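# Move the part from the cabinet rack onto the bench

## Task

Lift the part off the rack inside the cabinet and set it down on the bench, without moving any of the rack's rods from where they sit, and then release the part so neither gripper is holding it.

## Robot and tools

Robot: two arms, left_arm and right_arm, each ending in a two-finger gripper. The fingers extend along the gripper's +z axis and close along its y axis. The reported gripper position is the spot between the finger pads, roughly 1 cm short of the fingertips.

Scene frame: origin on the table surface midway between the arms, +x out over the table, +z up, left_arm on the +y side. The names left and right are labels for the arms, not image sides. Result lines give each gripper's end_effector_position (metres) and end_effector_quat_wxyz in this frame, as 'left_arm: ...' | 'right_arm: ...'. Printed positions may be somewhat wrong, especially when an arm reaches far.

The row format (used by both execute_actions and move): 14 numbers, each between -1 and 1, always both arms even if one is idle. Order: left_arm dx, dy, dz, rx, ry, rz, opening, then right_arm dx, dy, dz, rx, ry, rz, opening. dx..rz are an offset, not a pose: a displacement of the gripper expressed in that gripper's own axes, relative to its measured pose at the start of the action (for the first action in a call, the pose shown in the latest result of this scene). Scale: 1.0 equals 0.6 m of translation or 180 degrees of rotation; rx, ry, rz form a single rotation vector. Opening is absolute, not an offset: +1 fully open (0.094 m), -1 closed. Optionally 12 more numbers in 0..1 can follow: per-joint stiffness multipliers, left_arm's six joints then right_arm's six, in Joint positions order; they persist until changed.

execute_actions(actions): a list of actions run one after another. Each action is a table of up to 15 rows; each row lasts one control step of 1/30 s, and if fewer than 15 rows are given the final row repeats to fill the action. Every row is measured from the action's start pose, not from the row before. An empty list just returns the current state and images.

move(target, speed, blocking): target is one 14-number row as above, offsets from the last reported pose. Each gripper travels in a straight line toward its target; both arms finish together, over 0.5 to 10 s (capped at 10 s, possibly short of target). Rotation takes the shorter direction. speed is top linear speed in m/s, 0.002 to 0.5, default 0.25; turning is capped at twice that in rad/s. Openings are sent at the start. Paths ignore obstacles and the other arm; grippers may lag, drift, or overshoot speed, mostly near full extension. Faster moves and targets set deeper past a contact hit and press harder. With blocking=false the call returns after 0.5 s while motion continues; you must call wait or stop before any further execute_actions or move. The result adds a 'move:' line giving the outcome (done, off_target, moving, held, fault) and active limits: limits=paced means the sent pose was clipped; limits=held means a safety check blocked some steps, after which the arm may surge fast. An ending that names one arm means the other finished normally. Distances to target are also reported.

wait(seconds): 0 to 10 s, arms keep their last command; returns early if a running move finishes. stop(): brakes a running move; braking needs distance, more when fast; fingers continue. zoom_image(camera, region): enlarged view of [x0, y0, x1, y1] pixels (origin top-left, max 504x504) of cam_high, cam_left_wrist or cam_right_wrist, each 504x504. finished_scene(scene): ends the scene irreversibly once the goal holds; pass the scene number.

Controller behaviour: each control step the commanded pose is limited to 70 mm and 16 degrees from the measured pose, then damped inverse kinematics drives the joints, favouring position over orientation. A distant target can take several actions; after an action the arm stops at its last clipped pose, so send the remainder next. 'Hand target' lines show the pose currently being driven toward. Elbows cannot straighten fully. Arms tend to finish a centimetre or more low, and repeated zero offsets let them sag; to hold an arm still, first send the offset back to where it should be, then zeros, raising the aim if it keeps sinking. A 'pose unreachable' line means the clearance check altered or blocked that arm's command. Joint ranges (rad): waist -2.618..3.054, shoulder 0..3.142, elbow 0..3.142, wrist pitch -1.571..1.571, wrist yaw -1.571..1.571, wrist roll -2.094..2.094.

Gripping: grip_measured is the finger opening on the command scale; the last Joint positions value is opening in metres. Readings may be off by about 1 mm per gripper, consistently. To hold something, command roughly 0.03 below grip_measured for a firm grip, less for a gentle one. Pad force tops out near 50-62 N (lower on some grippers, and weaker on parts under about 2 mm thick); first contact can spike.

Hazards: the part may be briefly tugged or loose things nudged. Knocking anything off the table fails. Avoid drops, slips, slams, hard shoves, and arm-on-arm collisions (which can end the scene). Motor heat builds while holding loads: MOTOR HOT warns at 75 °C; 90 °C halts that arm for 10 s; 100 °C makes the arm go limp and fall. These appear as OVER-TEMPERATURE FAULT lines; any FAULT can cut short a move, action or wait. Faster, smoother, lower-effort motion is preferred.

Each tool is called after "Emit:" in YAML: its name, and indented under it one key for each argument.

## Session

Emit:
execute_actions:
  actions: []

Scene clock: 0.00 s.
left_arm: end_effector_position=(+0.4383, +0.2161, +0.1529) grip_measured=+1.000 end_effector_quat_wxyz=(+0.509, -0.477, +0.669, -0.258) | right_arm: end_effector_position=(+0.2502, -0.1494, +0.1499) grip_measured=+1.000 end_effector_quat_wxyz=(-0.604, +0.727, -0.317, -0.084)
Joint positions: left_arm=[-0.406  1.641  0.816  0.42  -0.482 -1.284  0.094] | right_arm=[-0.085  1.025  0.36  -0.019 -1.152 -1.661  0.094]
Joint velocities: left_arm=[-0.007 -0.007  0.012 -0.066 -0.081 -0.022  0.   ] | right_arm=[-0.002 -0.002 -0.007 -0.066  0.022 -0.022  0.   ]
Motor temperatures (°C, as the motors report them): left_arm=[21 21 20 23 20 23] | right_arm=[22 23 21 20 21 22]
Hand target (left_arm): +0.440, +0.216, +0.161; +0.515, -0.476, +0.663, -0.261
Hand target (right_arm): +0.248, -0.149, +0.152; -0.605, +0.725, -0.317, -0.091
Joint stiffness scale: left_arm=[1. 1. 1. 1. 1. 1.] | right_arm=[1. 1. 1. 1. 1. 1.]

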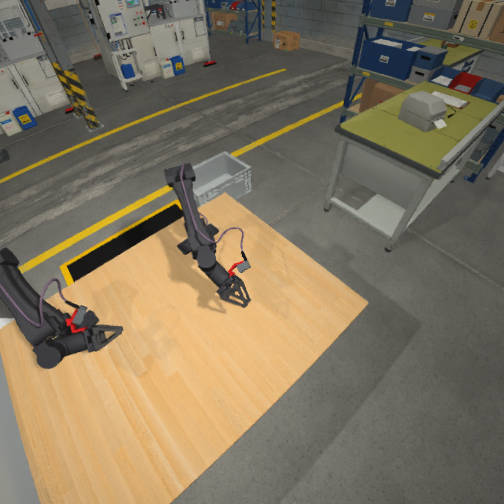

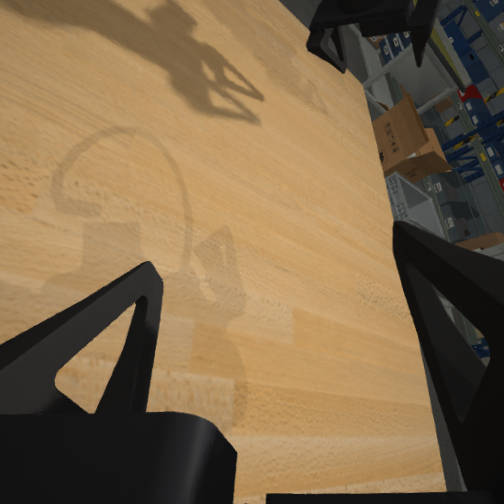

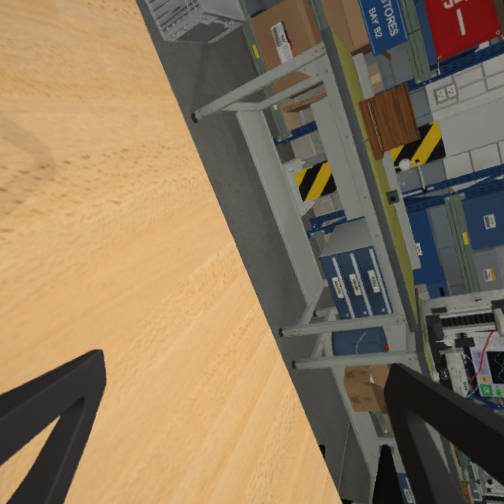

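Emit:
move:
  target: [0,0,0,0,0,0,1,0.028,-0.235,-0.275,0.252,0.353,0.502,1]
  speed: 0.35

Emit:
move:
  target: [0,0,0,0,0,0,1,0.257,-0.467,-0.343,0.32,0,0.385,1]
  speed: 0.3

Scene clock: 4.43 s.
left_arm: end_effector_position=(+0.4383, +0.2161, +0.1529) grip_measured=+1.000 end_effector_quat_wxyz=(+0.509, -0.477, +0.669, -0.258) | right_arm: end_effector_position=(+0.3032, -0.3001, +0.2946) grip_measured=+1.000 end_effector_quat_wxyz=(+0.335, -0.011, +0.942, +0.002)
Joint positions: left_arm=[-0.406  1.641  0.816  0.42  -0.482 -1.284  0.094] | right_arm=[ 0.004  1.092  1.415 -1.215  0.081  0.095  0.094]
Joint velocities: left_arm=[-0.002  0.007 -0.017 -0.037 -0.007 -0.022  0.   ] | right_arm=[-0.012 -0.007 -0.002 -0.007  0.051 -0.037  0.   ]
Motor temperatures (°C, as the motors report them): left_arm=[21 22 21 23 20 23] | right_arm=[22 23 22 20 21 22]
Hand target (left_arm): +0.438, +0.216, +0.153; +0.509, -0.477, +0.669, -0.258
Hand target (right_arm): +0.303, -0.303, +0.299; +0.335, -0.006, +0.942, -0.003
Off the commanded pose (left_arm): 0.000 m, 0 deg.
Off the commanded pose (right_arm): 0.007 m, 2 deg.
Joint stiffness scale: left_arm=[1. 1. 1. 1. 1. 1.] | right_arm=[1. 1. 1. 1. 1. 1.]
move: done

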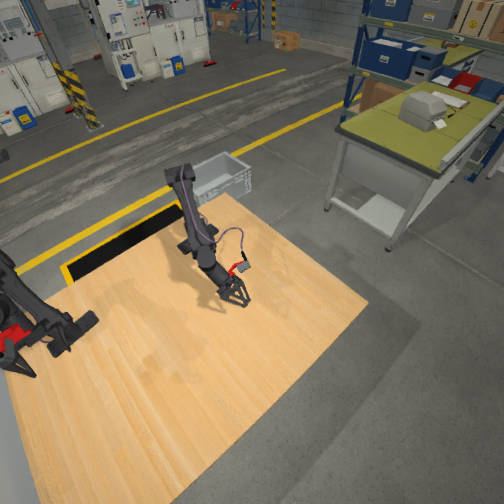

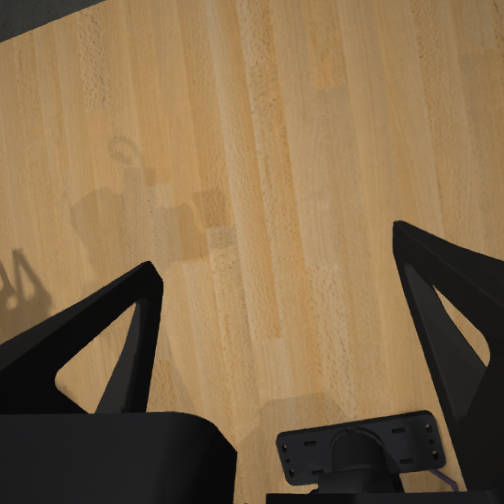

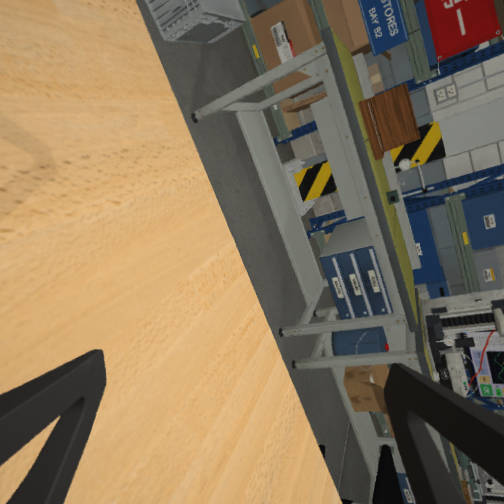

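Scene clock: 7.53 s.
left_arm: end_effector_position=(+0.4383, +0.2161, +0.1529) grip_measured=+1.000 end_effector_quat_wxyz=(+0.509, -0.477, +0.669, -0.258) | right_arm: end_effector_position=(+0.0599, -0.5822, +0.3462) grip_measured=+1.000 end_effector_quat_wxyz=(+0.221, +0.650, +0.688, -0.235)
Joint positions: left_arm=[-0.406  1.641  0.816  0.42  -0.482 -1.284  0.094] | right_arm=[-1.563  1.212  1.752 -1.459  0.095  0.063  0.094]
Joint velocities: left_arm=[-0.007  0.002 -0.017  0.007  0.066  0.037  0.   ] | right_arm=[ 0.007  0.002  0.002 -0.007  0.007 -0.007  0.   ]
Motor temperatures (°C, as the motors report them): left_arm=[21 22 21 24 20 23] | right_arm=[22 23 23 21 21 22]
Hand target (left_arm): +0.438, +0.216, +0.153; +0.509, -0.477, +0.669, -0.258
Hand target (right_arm): +0.056, -0.585, +0.354; +0.226, +0.654, +0.678, -0.247
Off the commanded pose (left_arm): 0.000 m, 0 deg.
Off the commanded pose (right_arm): 0.012 m, 3 deg.
Joint stiffness scale: left_arm=[1. 1. 1. 1. 1. 1.] | right_arm=[1. 1. 1. 1. 1. 1.]
move: off_target (right_arm)

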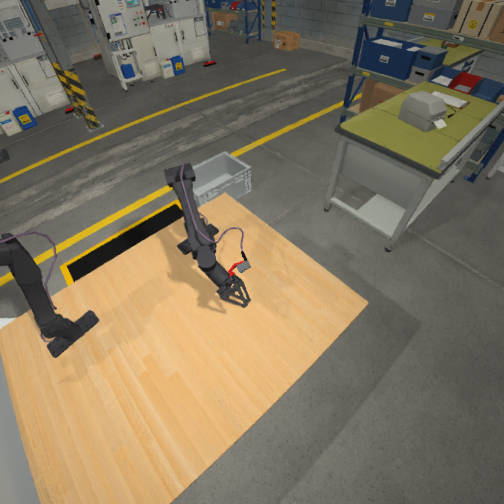

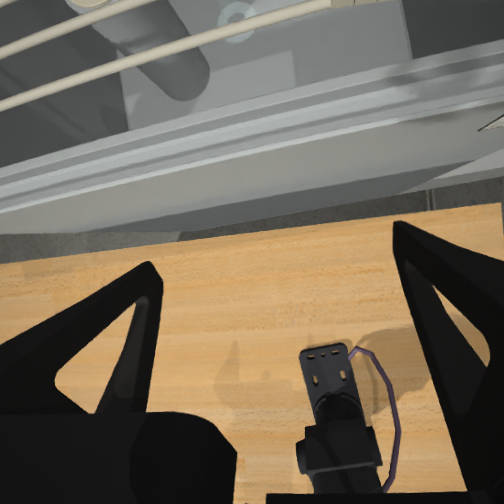

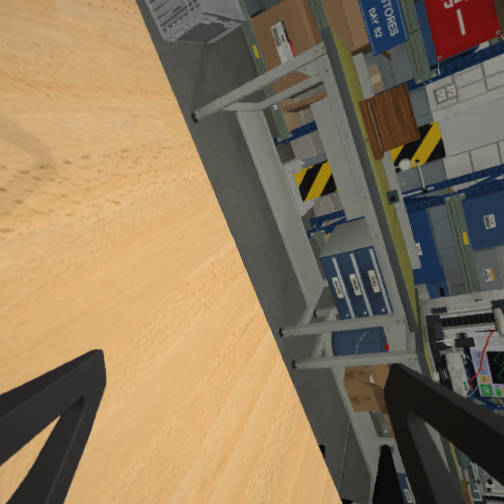

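Emit:
move:
  target: [0,0,0,0,0,0,1,-0.12,-0.14,0.13,0,-0.04,0,1]
  speed: 0.2

Scene clock: 9.07 s.
left_arm: end_effector_position=(+0.4383, +0.2161, +0.1529) grip_measured=+1.000 end_effector_quat_wxyz=(+0.509, -0.477, +0.669, -0.258) | right_arm: end_effector_position=(-0.0199, -0.6878, +0.3244) grip_measured=+1.000 end_effector_quat_wxyz=(+0.254, +0.640, +0.673, -0.270)
Joint positions: left_arm=[-0.406  1.641  0.816  0.42  -0.482 -1.284  0.094] | right_arm=[-1.948  1.416  1.698 -1.106 -0.156 -0.222  0.094]
Joint velocities: left_arm=[ 0.012 -0.012 -0.007 -0.022  0.022  0.022  0.   ] | right_arm=[-0.007  0.007 -0.007  0.037 -0.066 -0.037  0.   ]
Motor temperatures (°C, as the motors report them): left_arm=[21 23 21 24 20 23] | right_arm=[22 23 23 21 21 22]
Hand target (left_arm): +0.438, +0.216, +0.153; +0.509, -0.477, +0.669, -0.258
Hand target (right_arm): -0.020, -0.689, +0.328; +0.261, +0.635, +0.673, -0.275
Off the commanded pose (left_arm): 0.000 m, 0 deg.
Off the commanded pose (right_arm): 0.007 m, 1 deg.
Joint stiffness scale: left_arm=[1. 1. 1. 1. 1. 1.] | right_arm=[1. 1. 1. 1. 1. 1.]
move: done

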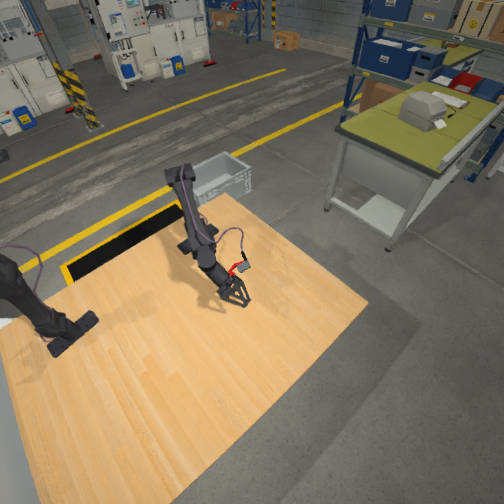

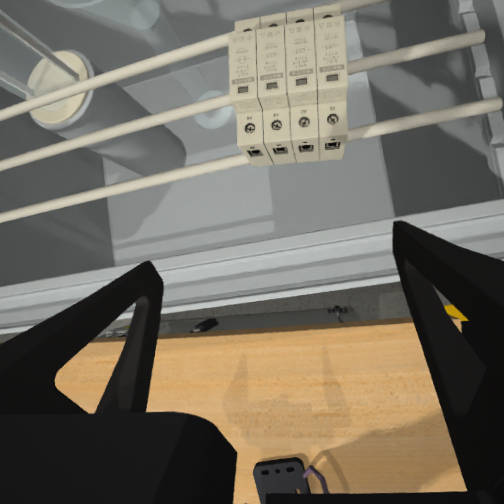

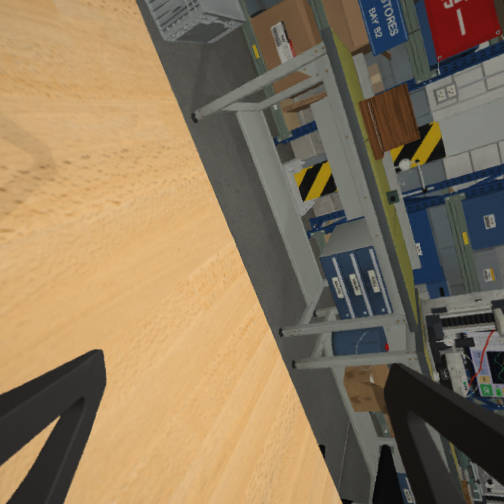

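Emit:
move:
  target: [0,0,0,0,0,0,1,-0.02,-0.035,0.12,0.015,0,0.016,1]
  speed: 0.12

Scene clock: 12.73 s.
left_arm: end_effector_position=(+0.4383, +0.2161, +0.1529) grip_measured=+1.000 end_effector_quat_wxyz=(+0.509, -0.477, +0.669, -0.258) | right_arm: end_effector_position=(-0.0414, -0.7447, +0.2809) grip_measured=+1.000 end_effector_quat_wxyz=(+0.245, +0.664, +0.650, -0.276)
Joint positions: left_arm=[-0.406  1.641  0.816  0.42  -0.482 -1.284  0.094] | right_arm=[-1.948  1.562  1.642 -0.902 -0.113 -0.169  0.094]
Joint velocities: left_arm=[-0.002  0.002  0.002 -0.022  0.066 -0.007  0.   ] | right_arm=[-0.002  0.002 -0.017  0.11   0.007 -0.037  0.   ]
Motor temperatures (°C, as the motors report them): left_arm=[21 23 21 25 20 23] | right_arm=[22 24 23 21 21 22]
Hand target (left_arm): +0.438, +0.216, +0.153; +0.509, -0.477, +0.669, -0.258
Hand target (right_arm): -0.039, -0.747, +0.281; +0.245, +0.663, +0.650, -0.279
Off the commanded pose (left_arm): 0.000 m, 0 deg.
Off the commanded pose (right_arm): 0.002 m, 0 deg.
Joint stiffness scale: left_arm=[1. 1. 1. 1. 1. 1.] | right_arm=[1. 1. 1. 1. 1. 1.]
move: done

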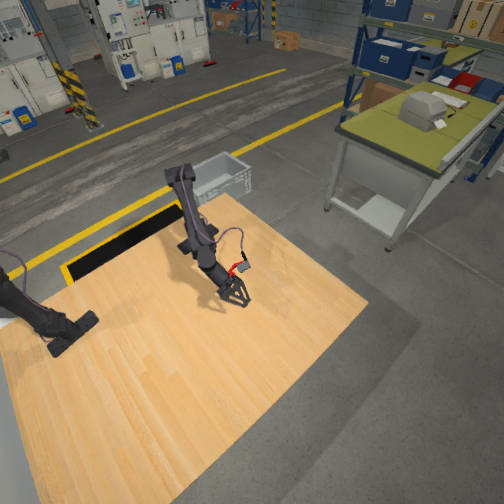

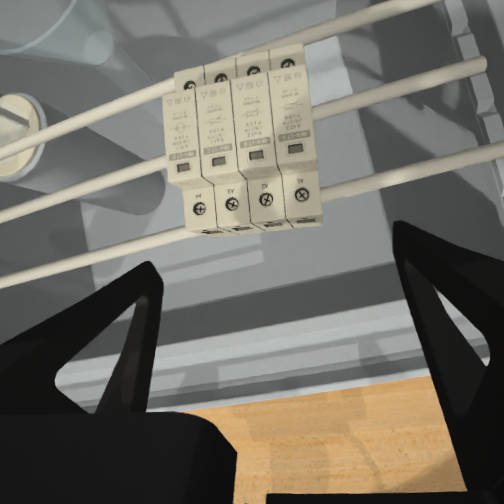

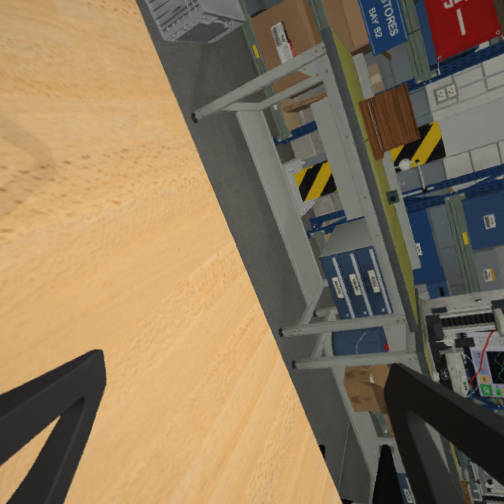

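Emit:
move:
  target: [0,0,0,0,0,0,1,0,0.02,0.07,0,0,0,1]
  speed: 0.07

Scene clock: 14.07 s.
left_arm: end_effector_position=(+0.4383, +0.2161, +0.1529) grip_measured=+1.000 end_effector_quat_wxyz=(+0.509, -0.477, +0.669, -0.258) | right_arm: end_effector_position=(-0.0319, -0.7720, +0.2519) grip_measured=+1.000 end_effector_quat_wxyz=(+0.246, +0.664, +0.651, -0.274)
Joint positions: left_arm=[-0.406  1.641  0.816  0.42  -0.482 -1.284  0.094] | right_arm=[-1.903  1.628  1.591 -0.784 -0.086 -0.135  0.094]
Joint velocities: left_arm=[ 0.007 -0.007  0.022 -0.007 -0.037  0.022  0.   ] | right_arm=[ 0.012  0.002 -0.017  0.095 -0.037 -0.007  0.   ]
Motor temperatures (°C, as the motors report them): left_arm=[21 23 21 25 20 23] | right_arm=[22 24 23 21 21 22]
Hand target (left_arm): +0.438, +0.216, +0.153; +0.509, -0.477, +0.669, -0.258
Hand target (right_arm): -0.031, -0.774, +0.250; +0.245, +0.664, +0.650, -0.276
Off the commanded pose (left_arm): 0.000 m, 0 deg.
Off the commanded pose (right_arm): 0.003 m, 0 deg.
Joint stiffness scale: left_arm=[1. 1. 1. 1. 1. 1.] | right_arm=[1. 1. 1. 1. 1. 1.]
move: done

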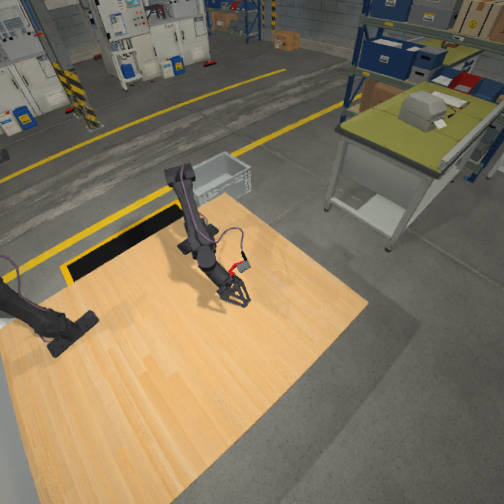

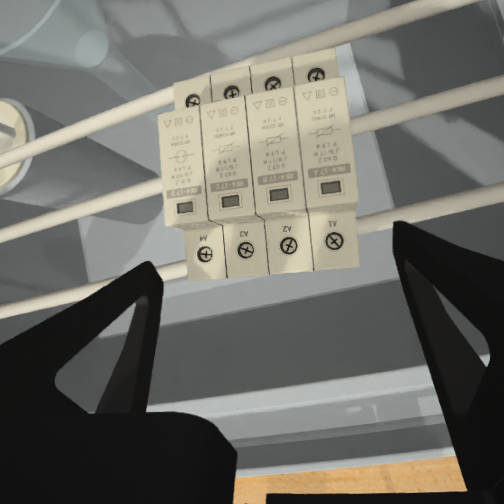

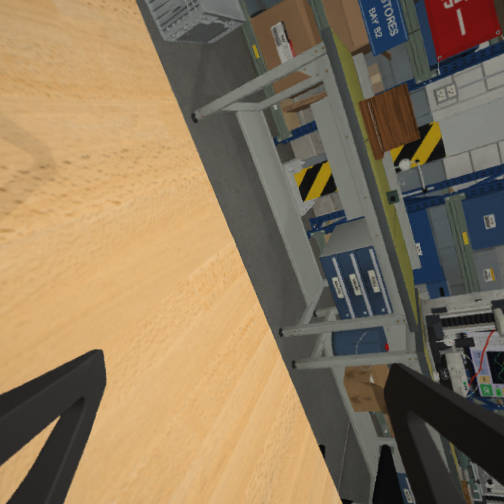

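Tips are level with the top.

Emit:
move:
  target: [0,0,0,0,0,0,1,-0.015,0.006,0.08,0,0,0,1]
  speed: 0.05

Emit:
move:
  target: [0,0,0,0,0,0,1,0,0,0,0,0,0,0.49]

Scene clock: 17.33 s.
left_arm: end_effector_position=(+0.4383, +0.2161, +0.1529) grip_measured=+1.000 end_effector_quat_wxyz=(+0.509, -0.477, +0.669, -0.258) | right_arm: end_effector_position=(-0.0309, -0.8050, +0.2130) grip_measured=+1.000 end_effector_quat_wxyz=(+0.240, +0.668, +0.654, -0.261)
Joint positions: left_arm=[-0.406  1.641  0.816  0.42  -0.482 -1.284  0.094] | right_arm=[-1.885  1.755  1.599 -0.692 -0.078 -0.12   0.094]
Joint velocities: left_arm=[-0.002 -0.007 -0.002  0.007 -0.037 -0.051  0.   ] | right_arm=[-0.002 -0.002  0.007 -0.051  0.022  0.007  0.   ]
Motor temperatures (°C, as the motors report them): left_arm=[21 23 22 25 20 23] | right_arm=[22 24 24 22 21 22]
Hand target (left_arm): +0.438, +0.216, +0.153; +0.509, -0.477, +0.669, -0.258
Hand target (right_arm): -0.030, -0.811, +0.223; +0.247, +0.664, +0.651, -0.274
Off the commanded pose (left_arm): 0.000 m, 0 deg.
Off the commanded pose (right_arm): 0.012 m, 2 deg.
Joint stiffness scale: left_arm=[1. 1. 1. 1. 1. 1.] | right_arm=[1. 1. 1. 1. 1. 1.]
move: off_target (right_arm)

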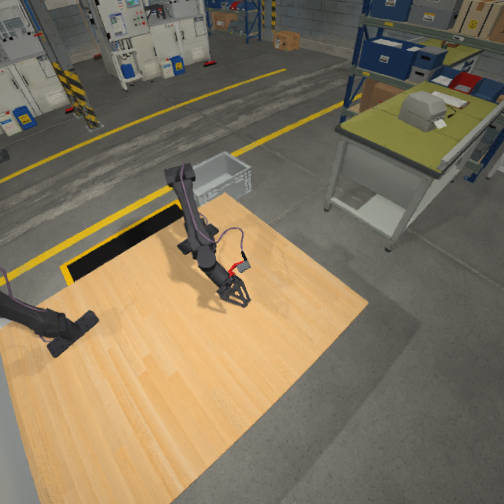

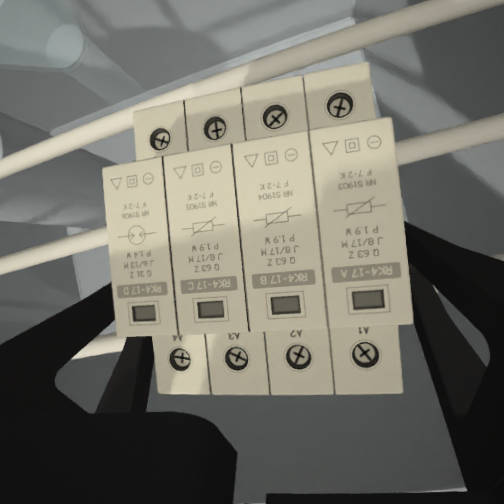

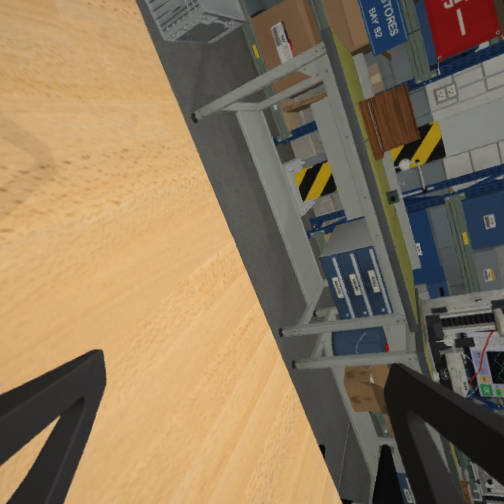

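Scene clock: 17.83 s.
left_arm: end_effector_position=(+0.4383, +0.2161, +0.1529) grip_measured=+1.000 end_effector_quat_wxyz=(+0.509, -0.477, +0.669, -0.258) | right_arm: end_effector_position=(-0.0317, -0.8049, +0.2130) grip_measured=+0.524 end_effector_quat_wxyz=(+0.238, +0.669, +0.654, -0.263)
Joint positions: left_arm=[-0.406  1.641  0.816  0.42  -0.482 -1.284  0.094] | right_arm=[-1.886  1.755  1.599 -0.692 -0.074 -0.121  0.072]
Joint velocities: left_arm=[-0.012 -0.007 -0.007 -0.037  0.007 -0.007  0.   ] | right_arm=[-0.002 -0.017  0.007 -0.095 -0.022  0.007 -0.001]
Motor temperatures (°C, as the motors report them): left_arm=[21 23 22 25 20 23] | right_arm=[22 25 24 22 21 22]
Hand target (left_arm): +0.438, +0.216, +0.153; +0.509, -0.477, +0.669, -0.258
Hand target (right_arm): -0.031, -0.805, +0.213; +0.240, +0.668, +0.654, -0.261
Off the commanded pose (left_arm): 0.000 m, 0 deg.
Off the commanded pose (right_arm): 0.001 m, 0 deg.
Joint stiffness scale: left_arm=[1. 1. 1. 1. 1. 1.] | right_arm=[1. 1. 1. 1. 1. 1.]
move: done

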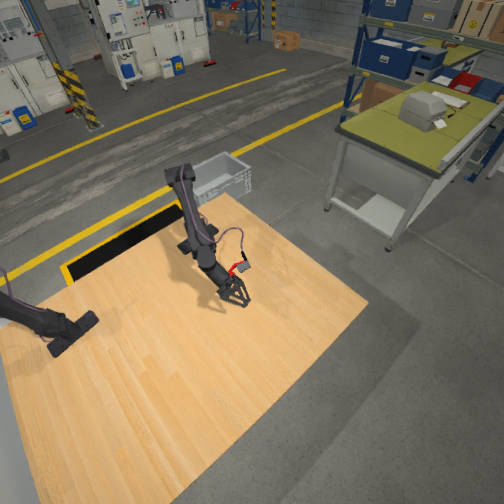

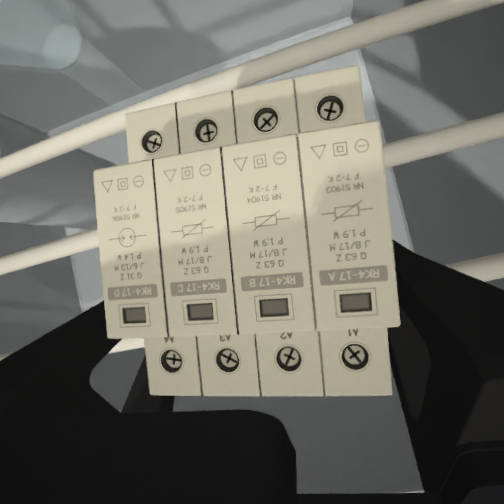

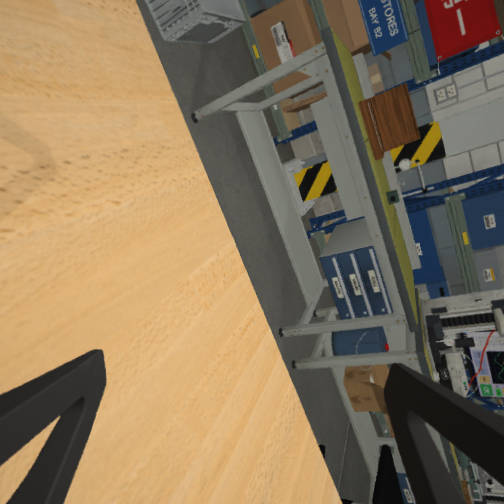

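Emit:
move:
  target: [0,0,0,0,0,0,1,-0.12,0,-0.13,0,-0.04,0,0.48]
  speed: 0.08

Emit:
move:
  target: [0,0,0,0,0,0,1,0.12,0,-0.2,0,-0.04,0,0.48]
  speed: 0.18

Emit:
move:
  target: [0,0,0,0,0,0,1,0.31,0.65,-0.345,-0.275,0,-0.31,0.48]

Scene clock: 20.27 s.
left_arm: end_effector_position=(+0.4383, +0.2161, +0.1529) grip_measured=+1.000 end_effector_quat_wxyz=(+0.509, -0.477, +0.669, -0.258) | right_arm: end_effector_position=(-0.0292, -0.7927, +0.2806) grip_measured=+0.524 end_effector_quat_wxyz=(+0.237, +0.671, +0.654, -0.258)
Joint positions: left_arm=[-0.406  1.641  0.816  0.42  -0.482 -1.284  0.094] | right_arm=[-1.886  1.776  1.906 -0.988 -0.076 -0.118  0.072]
Joint velocities: left_arm=[-0.002 -0.007 -0.017 -0.081  0.007 -0.022  0.   ] | right_arm=[-0.012  0.017 -0.007 -0.037  0.037  0.066  0.   ]
Motor temperatures (°C, as the motors report them): left_arm=[21 24 22 25 20 23] | right_arm=[22 25 25 22 21 22]
Hand target (left_arm): +0.438, +0.216, +0.153; +0.509, -0.477, +0.669, -0.258
Hand target (right_arm): -0.031, -0.804, +0.320; +0.278, +0.651, +0.637, -0.304
Off the commanded pose (left_arm): 0.000 m, 0 deg.
Off the commanded pose (right_arm): 0.041 m, 8 deg.
Joint stiffness scale: left_arm=[1. 1. 1. 1. 1. 1.] | right_arm=[1. 1. 1. 1. 1. 1.]
move: off_target (right_arm)

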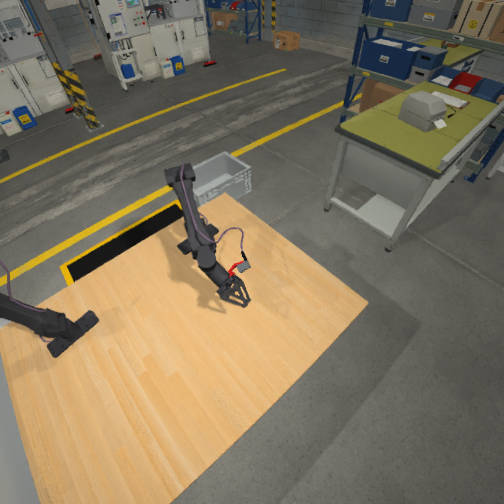

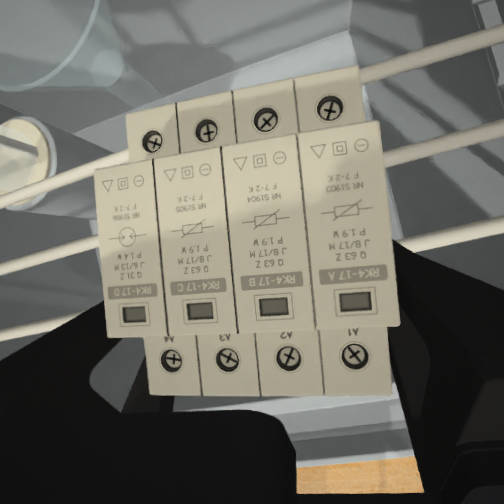

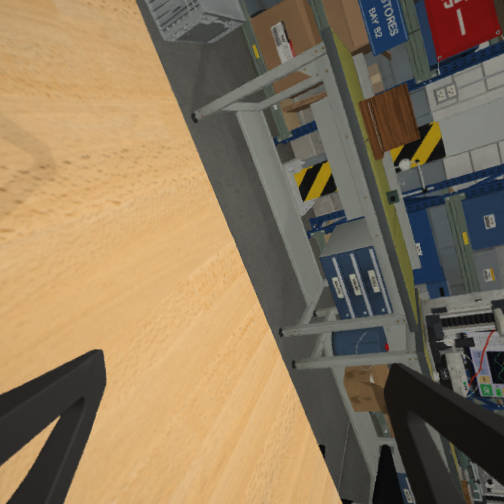

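Scene clock: 21.47 s.
left_arm: end_effector_position=(+0.4383, +0.2161, +0.1529) grip_measured=+1.000 end_effector_quat_wxyz=(+0.509, -0.477, +0.669, -0.258) | right_arm: end_effector_position=(-0.0236, -0.6495, +0.2989) grip_measured=+0.524 end_effector_quat_wxyz=(+0.243, +0.676, +0.646, -0.259)
Joint positions: left_arm=[-0.406  1.641  0.816  0.42  -0.482 -1.284  0.094] | right_arm=[-1.977  1.269  1.501 -1.087 -0.138 -0.166  0.072]
Joint velocities: left_arm=[ 0.012 -0.007  0.012 -0.066  0.007 -0.007  0.   ] | right_arm=[-0.007 -0.002 -0.007  0.022  0.022  0.007 -0.001]
Motor temperatures (°C, as the motors report them): left_arm=[21 24 22 25 20 23] | right_arm=[22 26 25 22 21 22]
Hand target (left_arm): +0.438, +0.216, +0.153; +0.509, -0.477, +0.669, -0.258
Hand target (right_arm): -0.025, -0.658, +0.325; +0.276, +0.654, +0.637, -0.300
Off the commanded pose (left_arm): 0.000 m, 0 deg.
Off the commanded pose (right_arm): 0.027 m, 7 deg.
Joint stiffness scale: left_arm=[1. 1. 1. 1. 1. 1.] | right_arm=[1. 1. 1. 1. 1. 1.]
move: off_target (right_arm)

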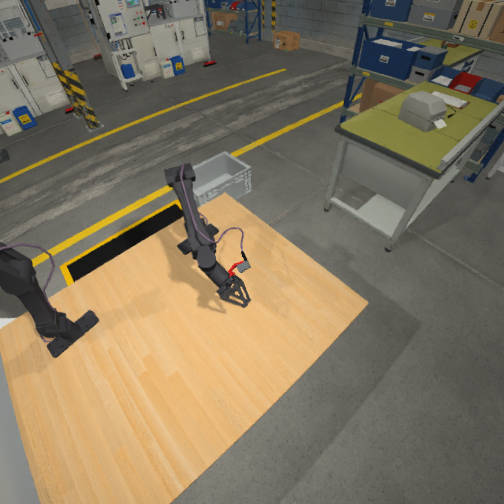

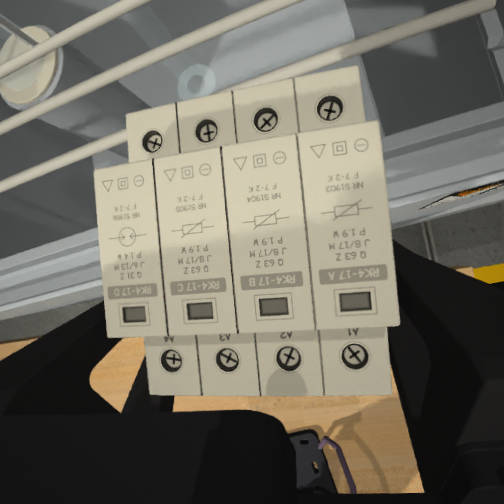

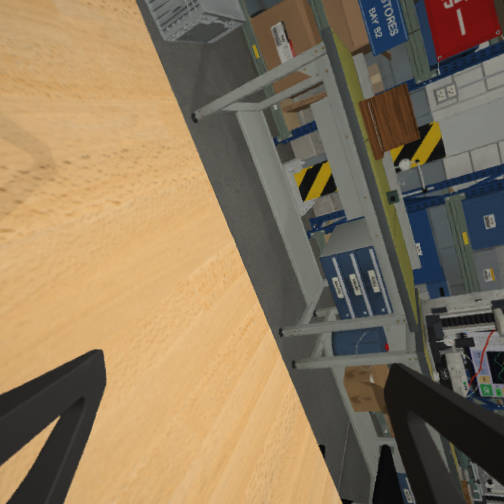

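Scene clock: 24.50 s.
left_arm: end_effector_position=(+0.4383, +0.2161, +0.1529) grip_measured=+1.000 end_effector_quat_wxyz=(+0.509, -0.477, +0.669, -0.258) | right_arm: end_effector_position=(+0.3659, -0.3928, +0.3058) grip_measured=+0.527 end_effector_quat_wxyz=(+0.297, +0.148, +0.941, -0.062)
Joint positions: left_arm=[-0.406  1.641  0.816  0.42  -0.482 -1.284  0.094] | right_arm=[-0.276  1.413  1.714 -1.267  0.132  0.137  0.072]
Joint velocities: left_arm=[-0.007 -0.007  0.002 -0.051 -0.022 -0.051  0.   ] | right_arm=[ 0.017  0.007  0.007 -0.095 -0.051  0.037 -0.   ]
Motor temperatures (°C, as the motors report them): left_arm=[21 24 22 26 20 23] | right_arm=[22 25 25 23 21 22]
Hand target (left_arm): +0.438, +0.216, +0.153; +0.509, -0.477, +0.669, -0.258
Hand target (right_arm): +0.379, -0.394, +0.339; +0.361, +0.144, +0.919, -0.065
Off the commanded pose (left_arm): 0.000 m, 0 deg.
Off the commanded pose (right_arm): 0.026 m, 6 deg.
Joint stiffness scale: left_arm=[1. 1. 1. 1. 1. 1.] | right_arm=[1. 1. 1. 1. 1. 1.]
move: off_target (right_arm)

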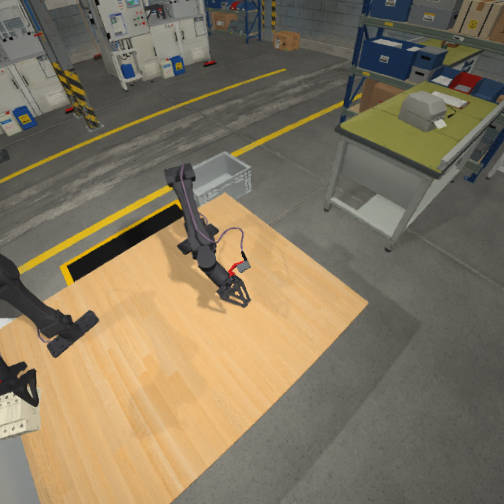

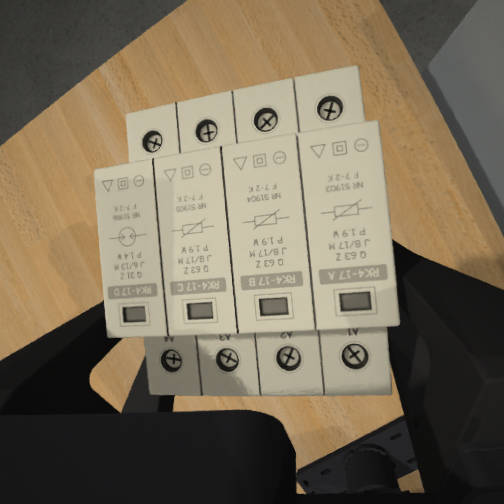

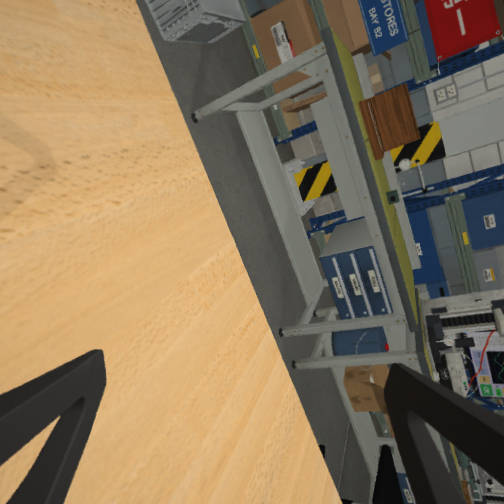

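Emit:
move:
  target: [0,0,0,0,0,0,1,0.21,0.05,0.31,0,-0.07,0,0.48]
  speed: 0.17

Emit:
move:
  target: [0,0,0,0,0,0,1,0.015,0,0.025,0,-0.02,0,0.48]
  speed: 0.03

Scene clock: 27.13 s.
left_arm: end_effector_position=(+0.4383, +0.2161, +0.1529) grip_measured=+1.000 end_effector_quat_wxyz=(+0.509, -0.477, +0.669, -0.258) | right_arm: end_effector_position=(+0.3546, -0.3631, +0.0600) grip_measured=+0.527 end_effector_quat_wxyz=(+0.346, +0.137, +0.925, -0.073)
Joint positions: left_arm=[-0.406  1.641  0.816  0.42  -0.482 -1.284  0.094] | right_arm=[-0.129  1.273  0.524 -0.134  0.242  0.221  0.072]
Joint velocities: left_arm=[ 0.012 -0.007 -0.012 -0.051 -0.022 -0.051  0.   ] | right_arm=[-0.017  0.002 -0.017  0.022  0.022 -0.022  0.001]
Motor temperatures (°C, as the motors report them): left_arm=[21 24 22 26 20 23] | right_arm=[22 25 25 23 21 22]
Hand target (left_arm): +0.438, +0.216, +0.153; +0.509, -0.477, +0.669, -0.258
Hand target (right_arm): +0.374, -0.366, +0.083; +0.397, +0.143, +0.903, -0.078
Off the commanded pose (left_arm): 0.000 m, 0 deg.
Off the commanded pose (right_arm): 0.032 m, 7 deg.
Joint stiffness scale: left_arm=[1. 1. 1. 1. 1. 1.] | right_arm=[1. 1. 1. 1. 1. 1.]
move: off_target (right_arm)

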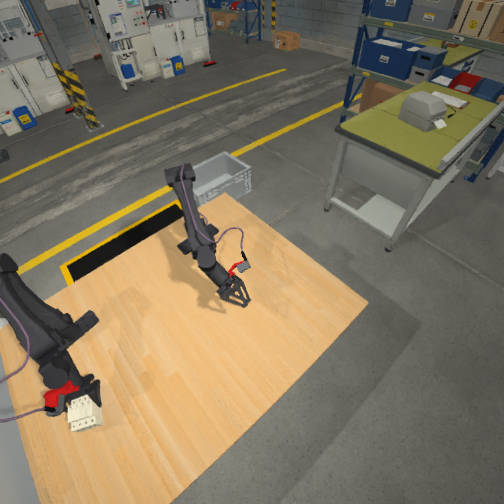

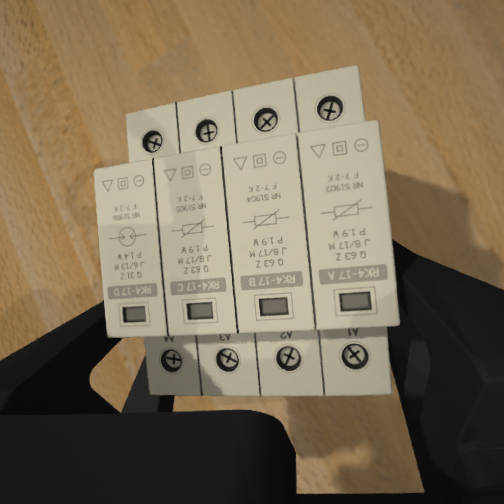

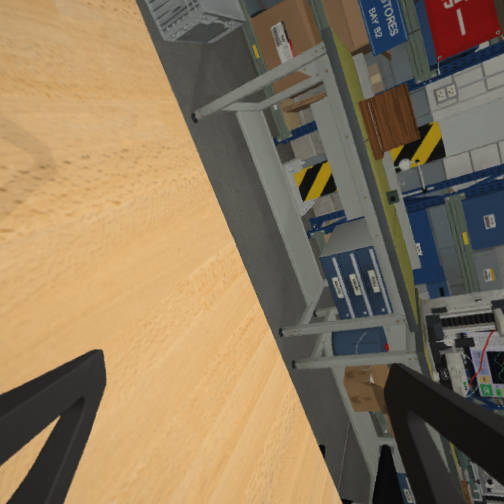

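Scene clock: 28.50 s.
left_arm: end_effector_position=(+0.4383, +0.2161, +0.1529) grip_measured=+1.000 end_effector_quat_wxyz=(+0.509, -0.477, +0.669, -0.258) | right_arm: end_effector_position=(+0.3403, -0.3619, +0.0288) grip_measured=+0.527 end_effector_quat_wxyz=(+0.334, +0.135, +0.930, -0.071)
Joint positions: left_arm=[-0.406  1.641  0.816  0.42  -0.482 -1.284  0.094] | right_arm=[-0.129  1.311  0.419 -0.015  0.234  0.221  0.072]
Joint velocities: left_arm=[-0.007 -0.007 -0.012  0.081 -0.051 -0.051  0.   ] | right_arm=[-0.012 -0.002  0.012  0.022  0.037  0.007  0.003]
Motor temperatures (°C, as the motors report them): left_arm=[21 24 22 26 20 23] | right_arm=[22 25 25 23 21 22]
Hand target (left_arm): +0.438, +0.216, +0.153; +0.509, -0.477, +0.669, -0.258
Hand target (right_arm): +0.356, -0.364, +0.044; +0.373, +0.136, +0.915, -0.077
Off the commanded pose (left_arm): 0.000 m, 0 deg.
Off the commanded pose (right_arm): 0.022 m, 5 deg.
Joint stiffness scale: left_arm=[1. 1. 1. 1. 1. 1.] | right_arm=[1. 1. 1. 1. 1. 1.]
move: off_target (right_arm)

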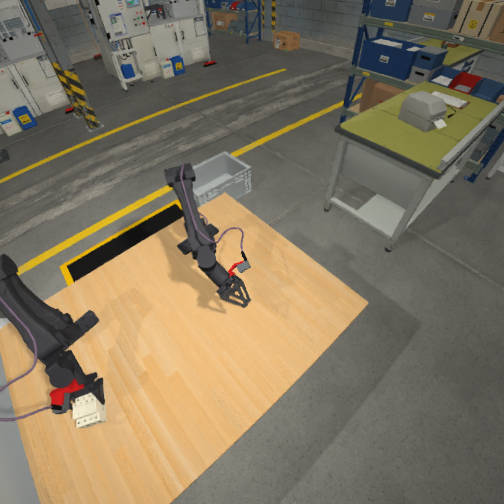

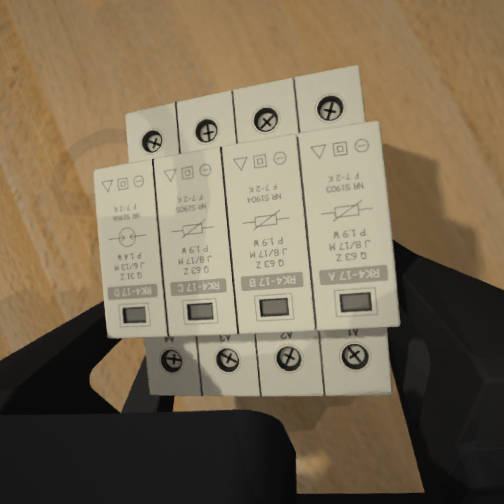

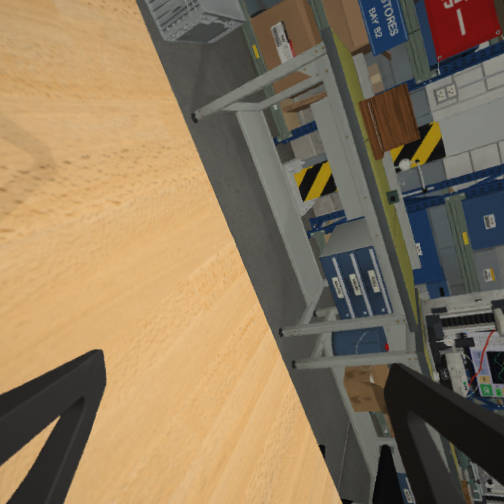

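Emit:
execute_actions:
  actions:
    - [[0,0,0,0,0,0,1,0,0,0,0,-0.01,0,0.48]]
    - [[0,0,0,0,0,0,1,0,0,0,0,0,0,1]]
    - [[0,0,0,0,0,0,1,-0.05,0,-0.09,0,0,0,1]]

Scene clock: 30.30 s.
left_arm: end_effector_position=(+0.4383, +0.2161, +0.1529) grip_measured=+1.000 end_effector_quat_wxyz=(+0.509, -0.477, +0.669, -0.258) | right_arm: end_effector_position=(+0.3333, -0.3574, +0.0865) grip_measured=+0.999 end_effector_quat_wxyz=(+0.352, +0.135, +0.924, -0.064)
Joint positions: left_arm=[-0.406  1.641  0.816  0.42  -0.482 -1.284  0.094] | right_arm=[-0.113  1.097  0.532 -0.306  0.235  0.234  0.094]
Joint velocities: left_arm=[-0.022 -0.007 -0.012  0.037 -0.007  0.007  0.   ] | right_arm=[-0.017  0.012  0.027 -0.183  0.037 -0.022 -0.   ]
Motor temperatures (°C, as the motors report them): left_arm=[21 24 22 26 20 23] | right_arm=[22 25 25 23 21 22]
Hand target (left_arm): +0.438, +0.216, +0.153; +0.509, -0.477, +0.669, -0.258
Hand target (right_arm): +0.329, -0.357, +0.087; +0.341, +0.135, +0.928, -0.070
Off the commanded pose (left_arm): 0.000 m, 0 deg.
Off the commanded pose (right_arm): 0.005 m, 2 deg.
Joint stiffness scale: left_arm=[1. 1. 1. 1. 1. 1.] | right_arm=[1. 1. 1. 1. 1. 1.]

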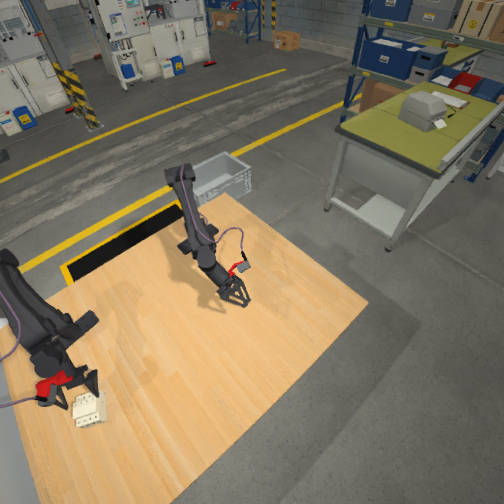

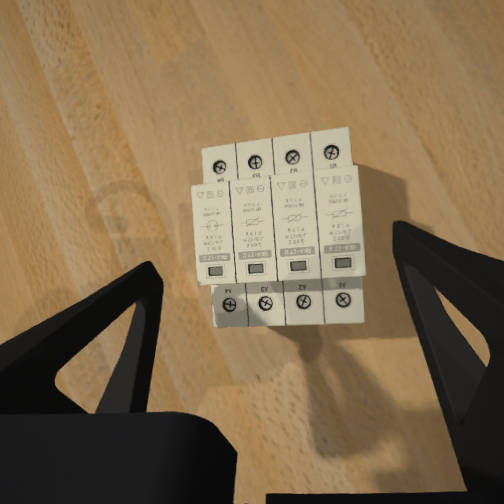

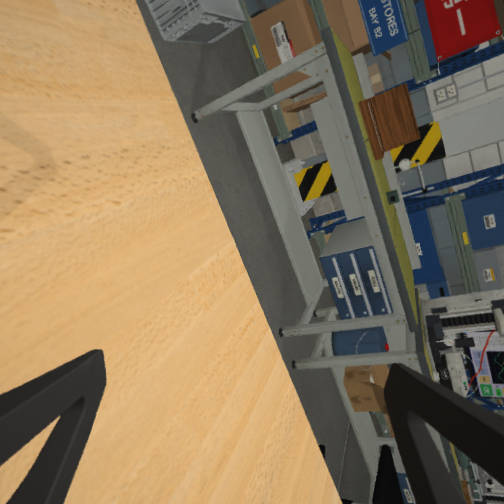

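Emit:
finished_scene:
  scene: 2

The scene is finished: the task was done.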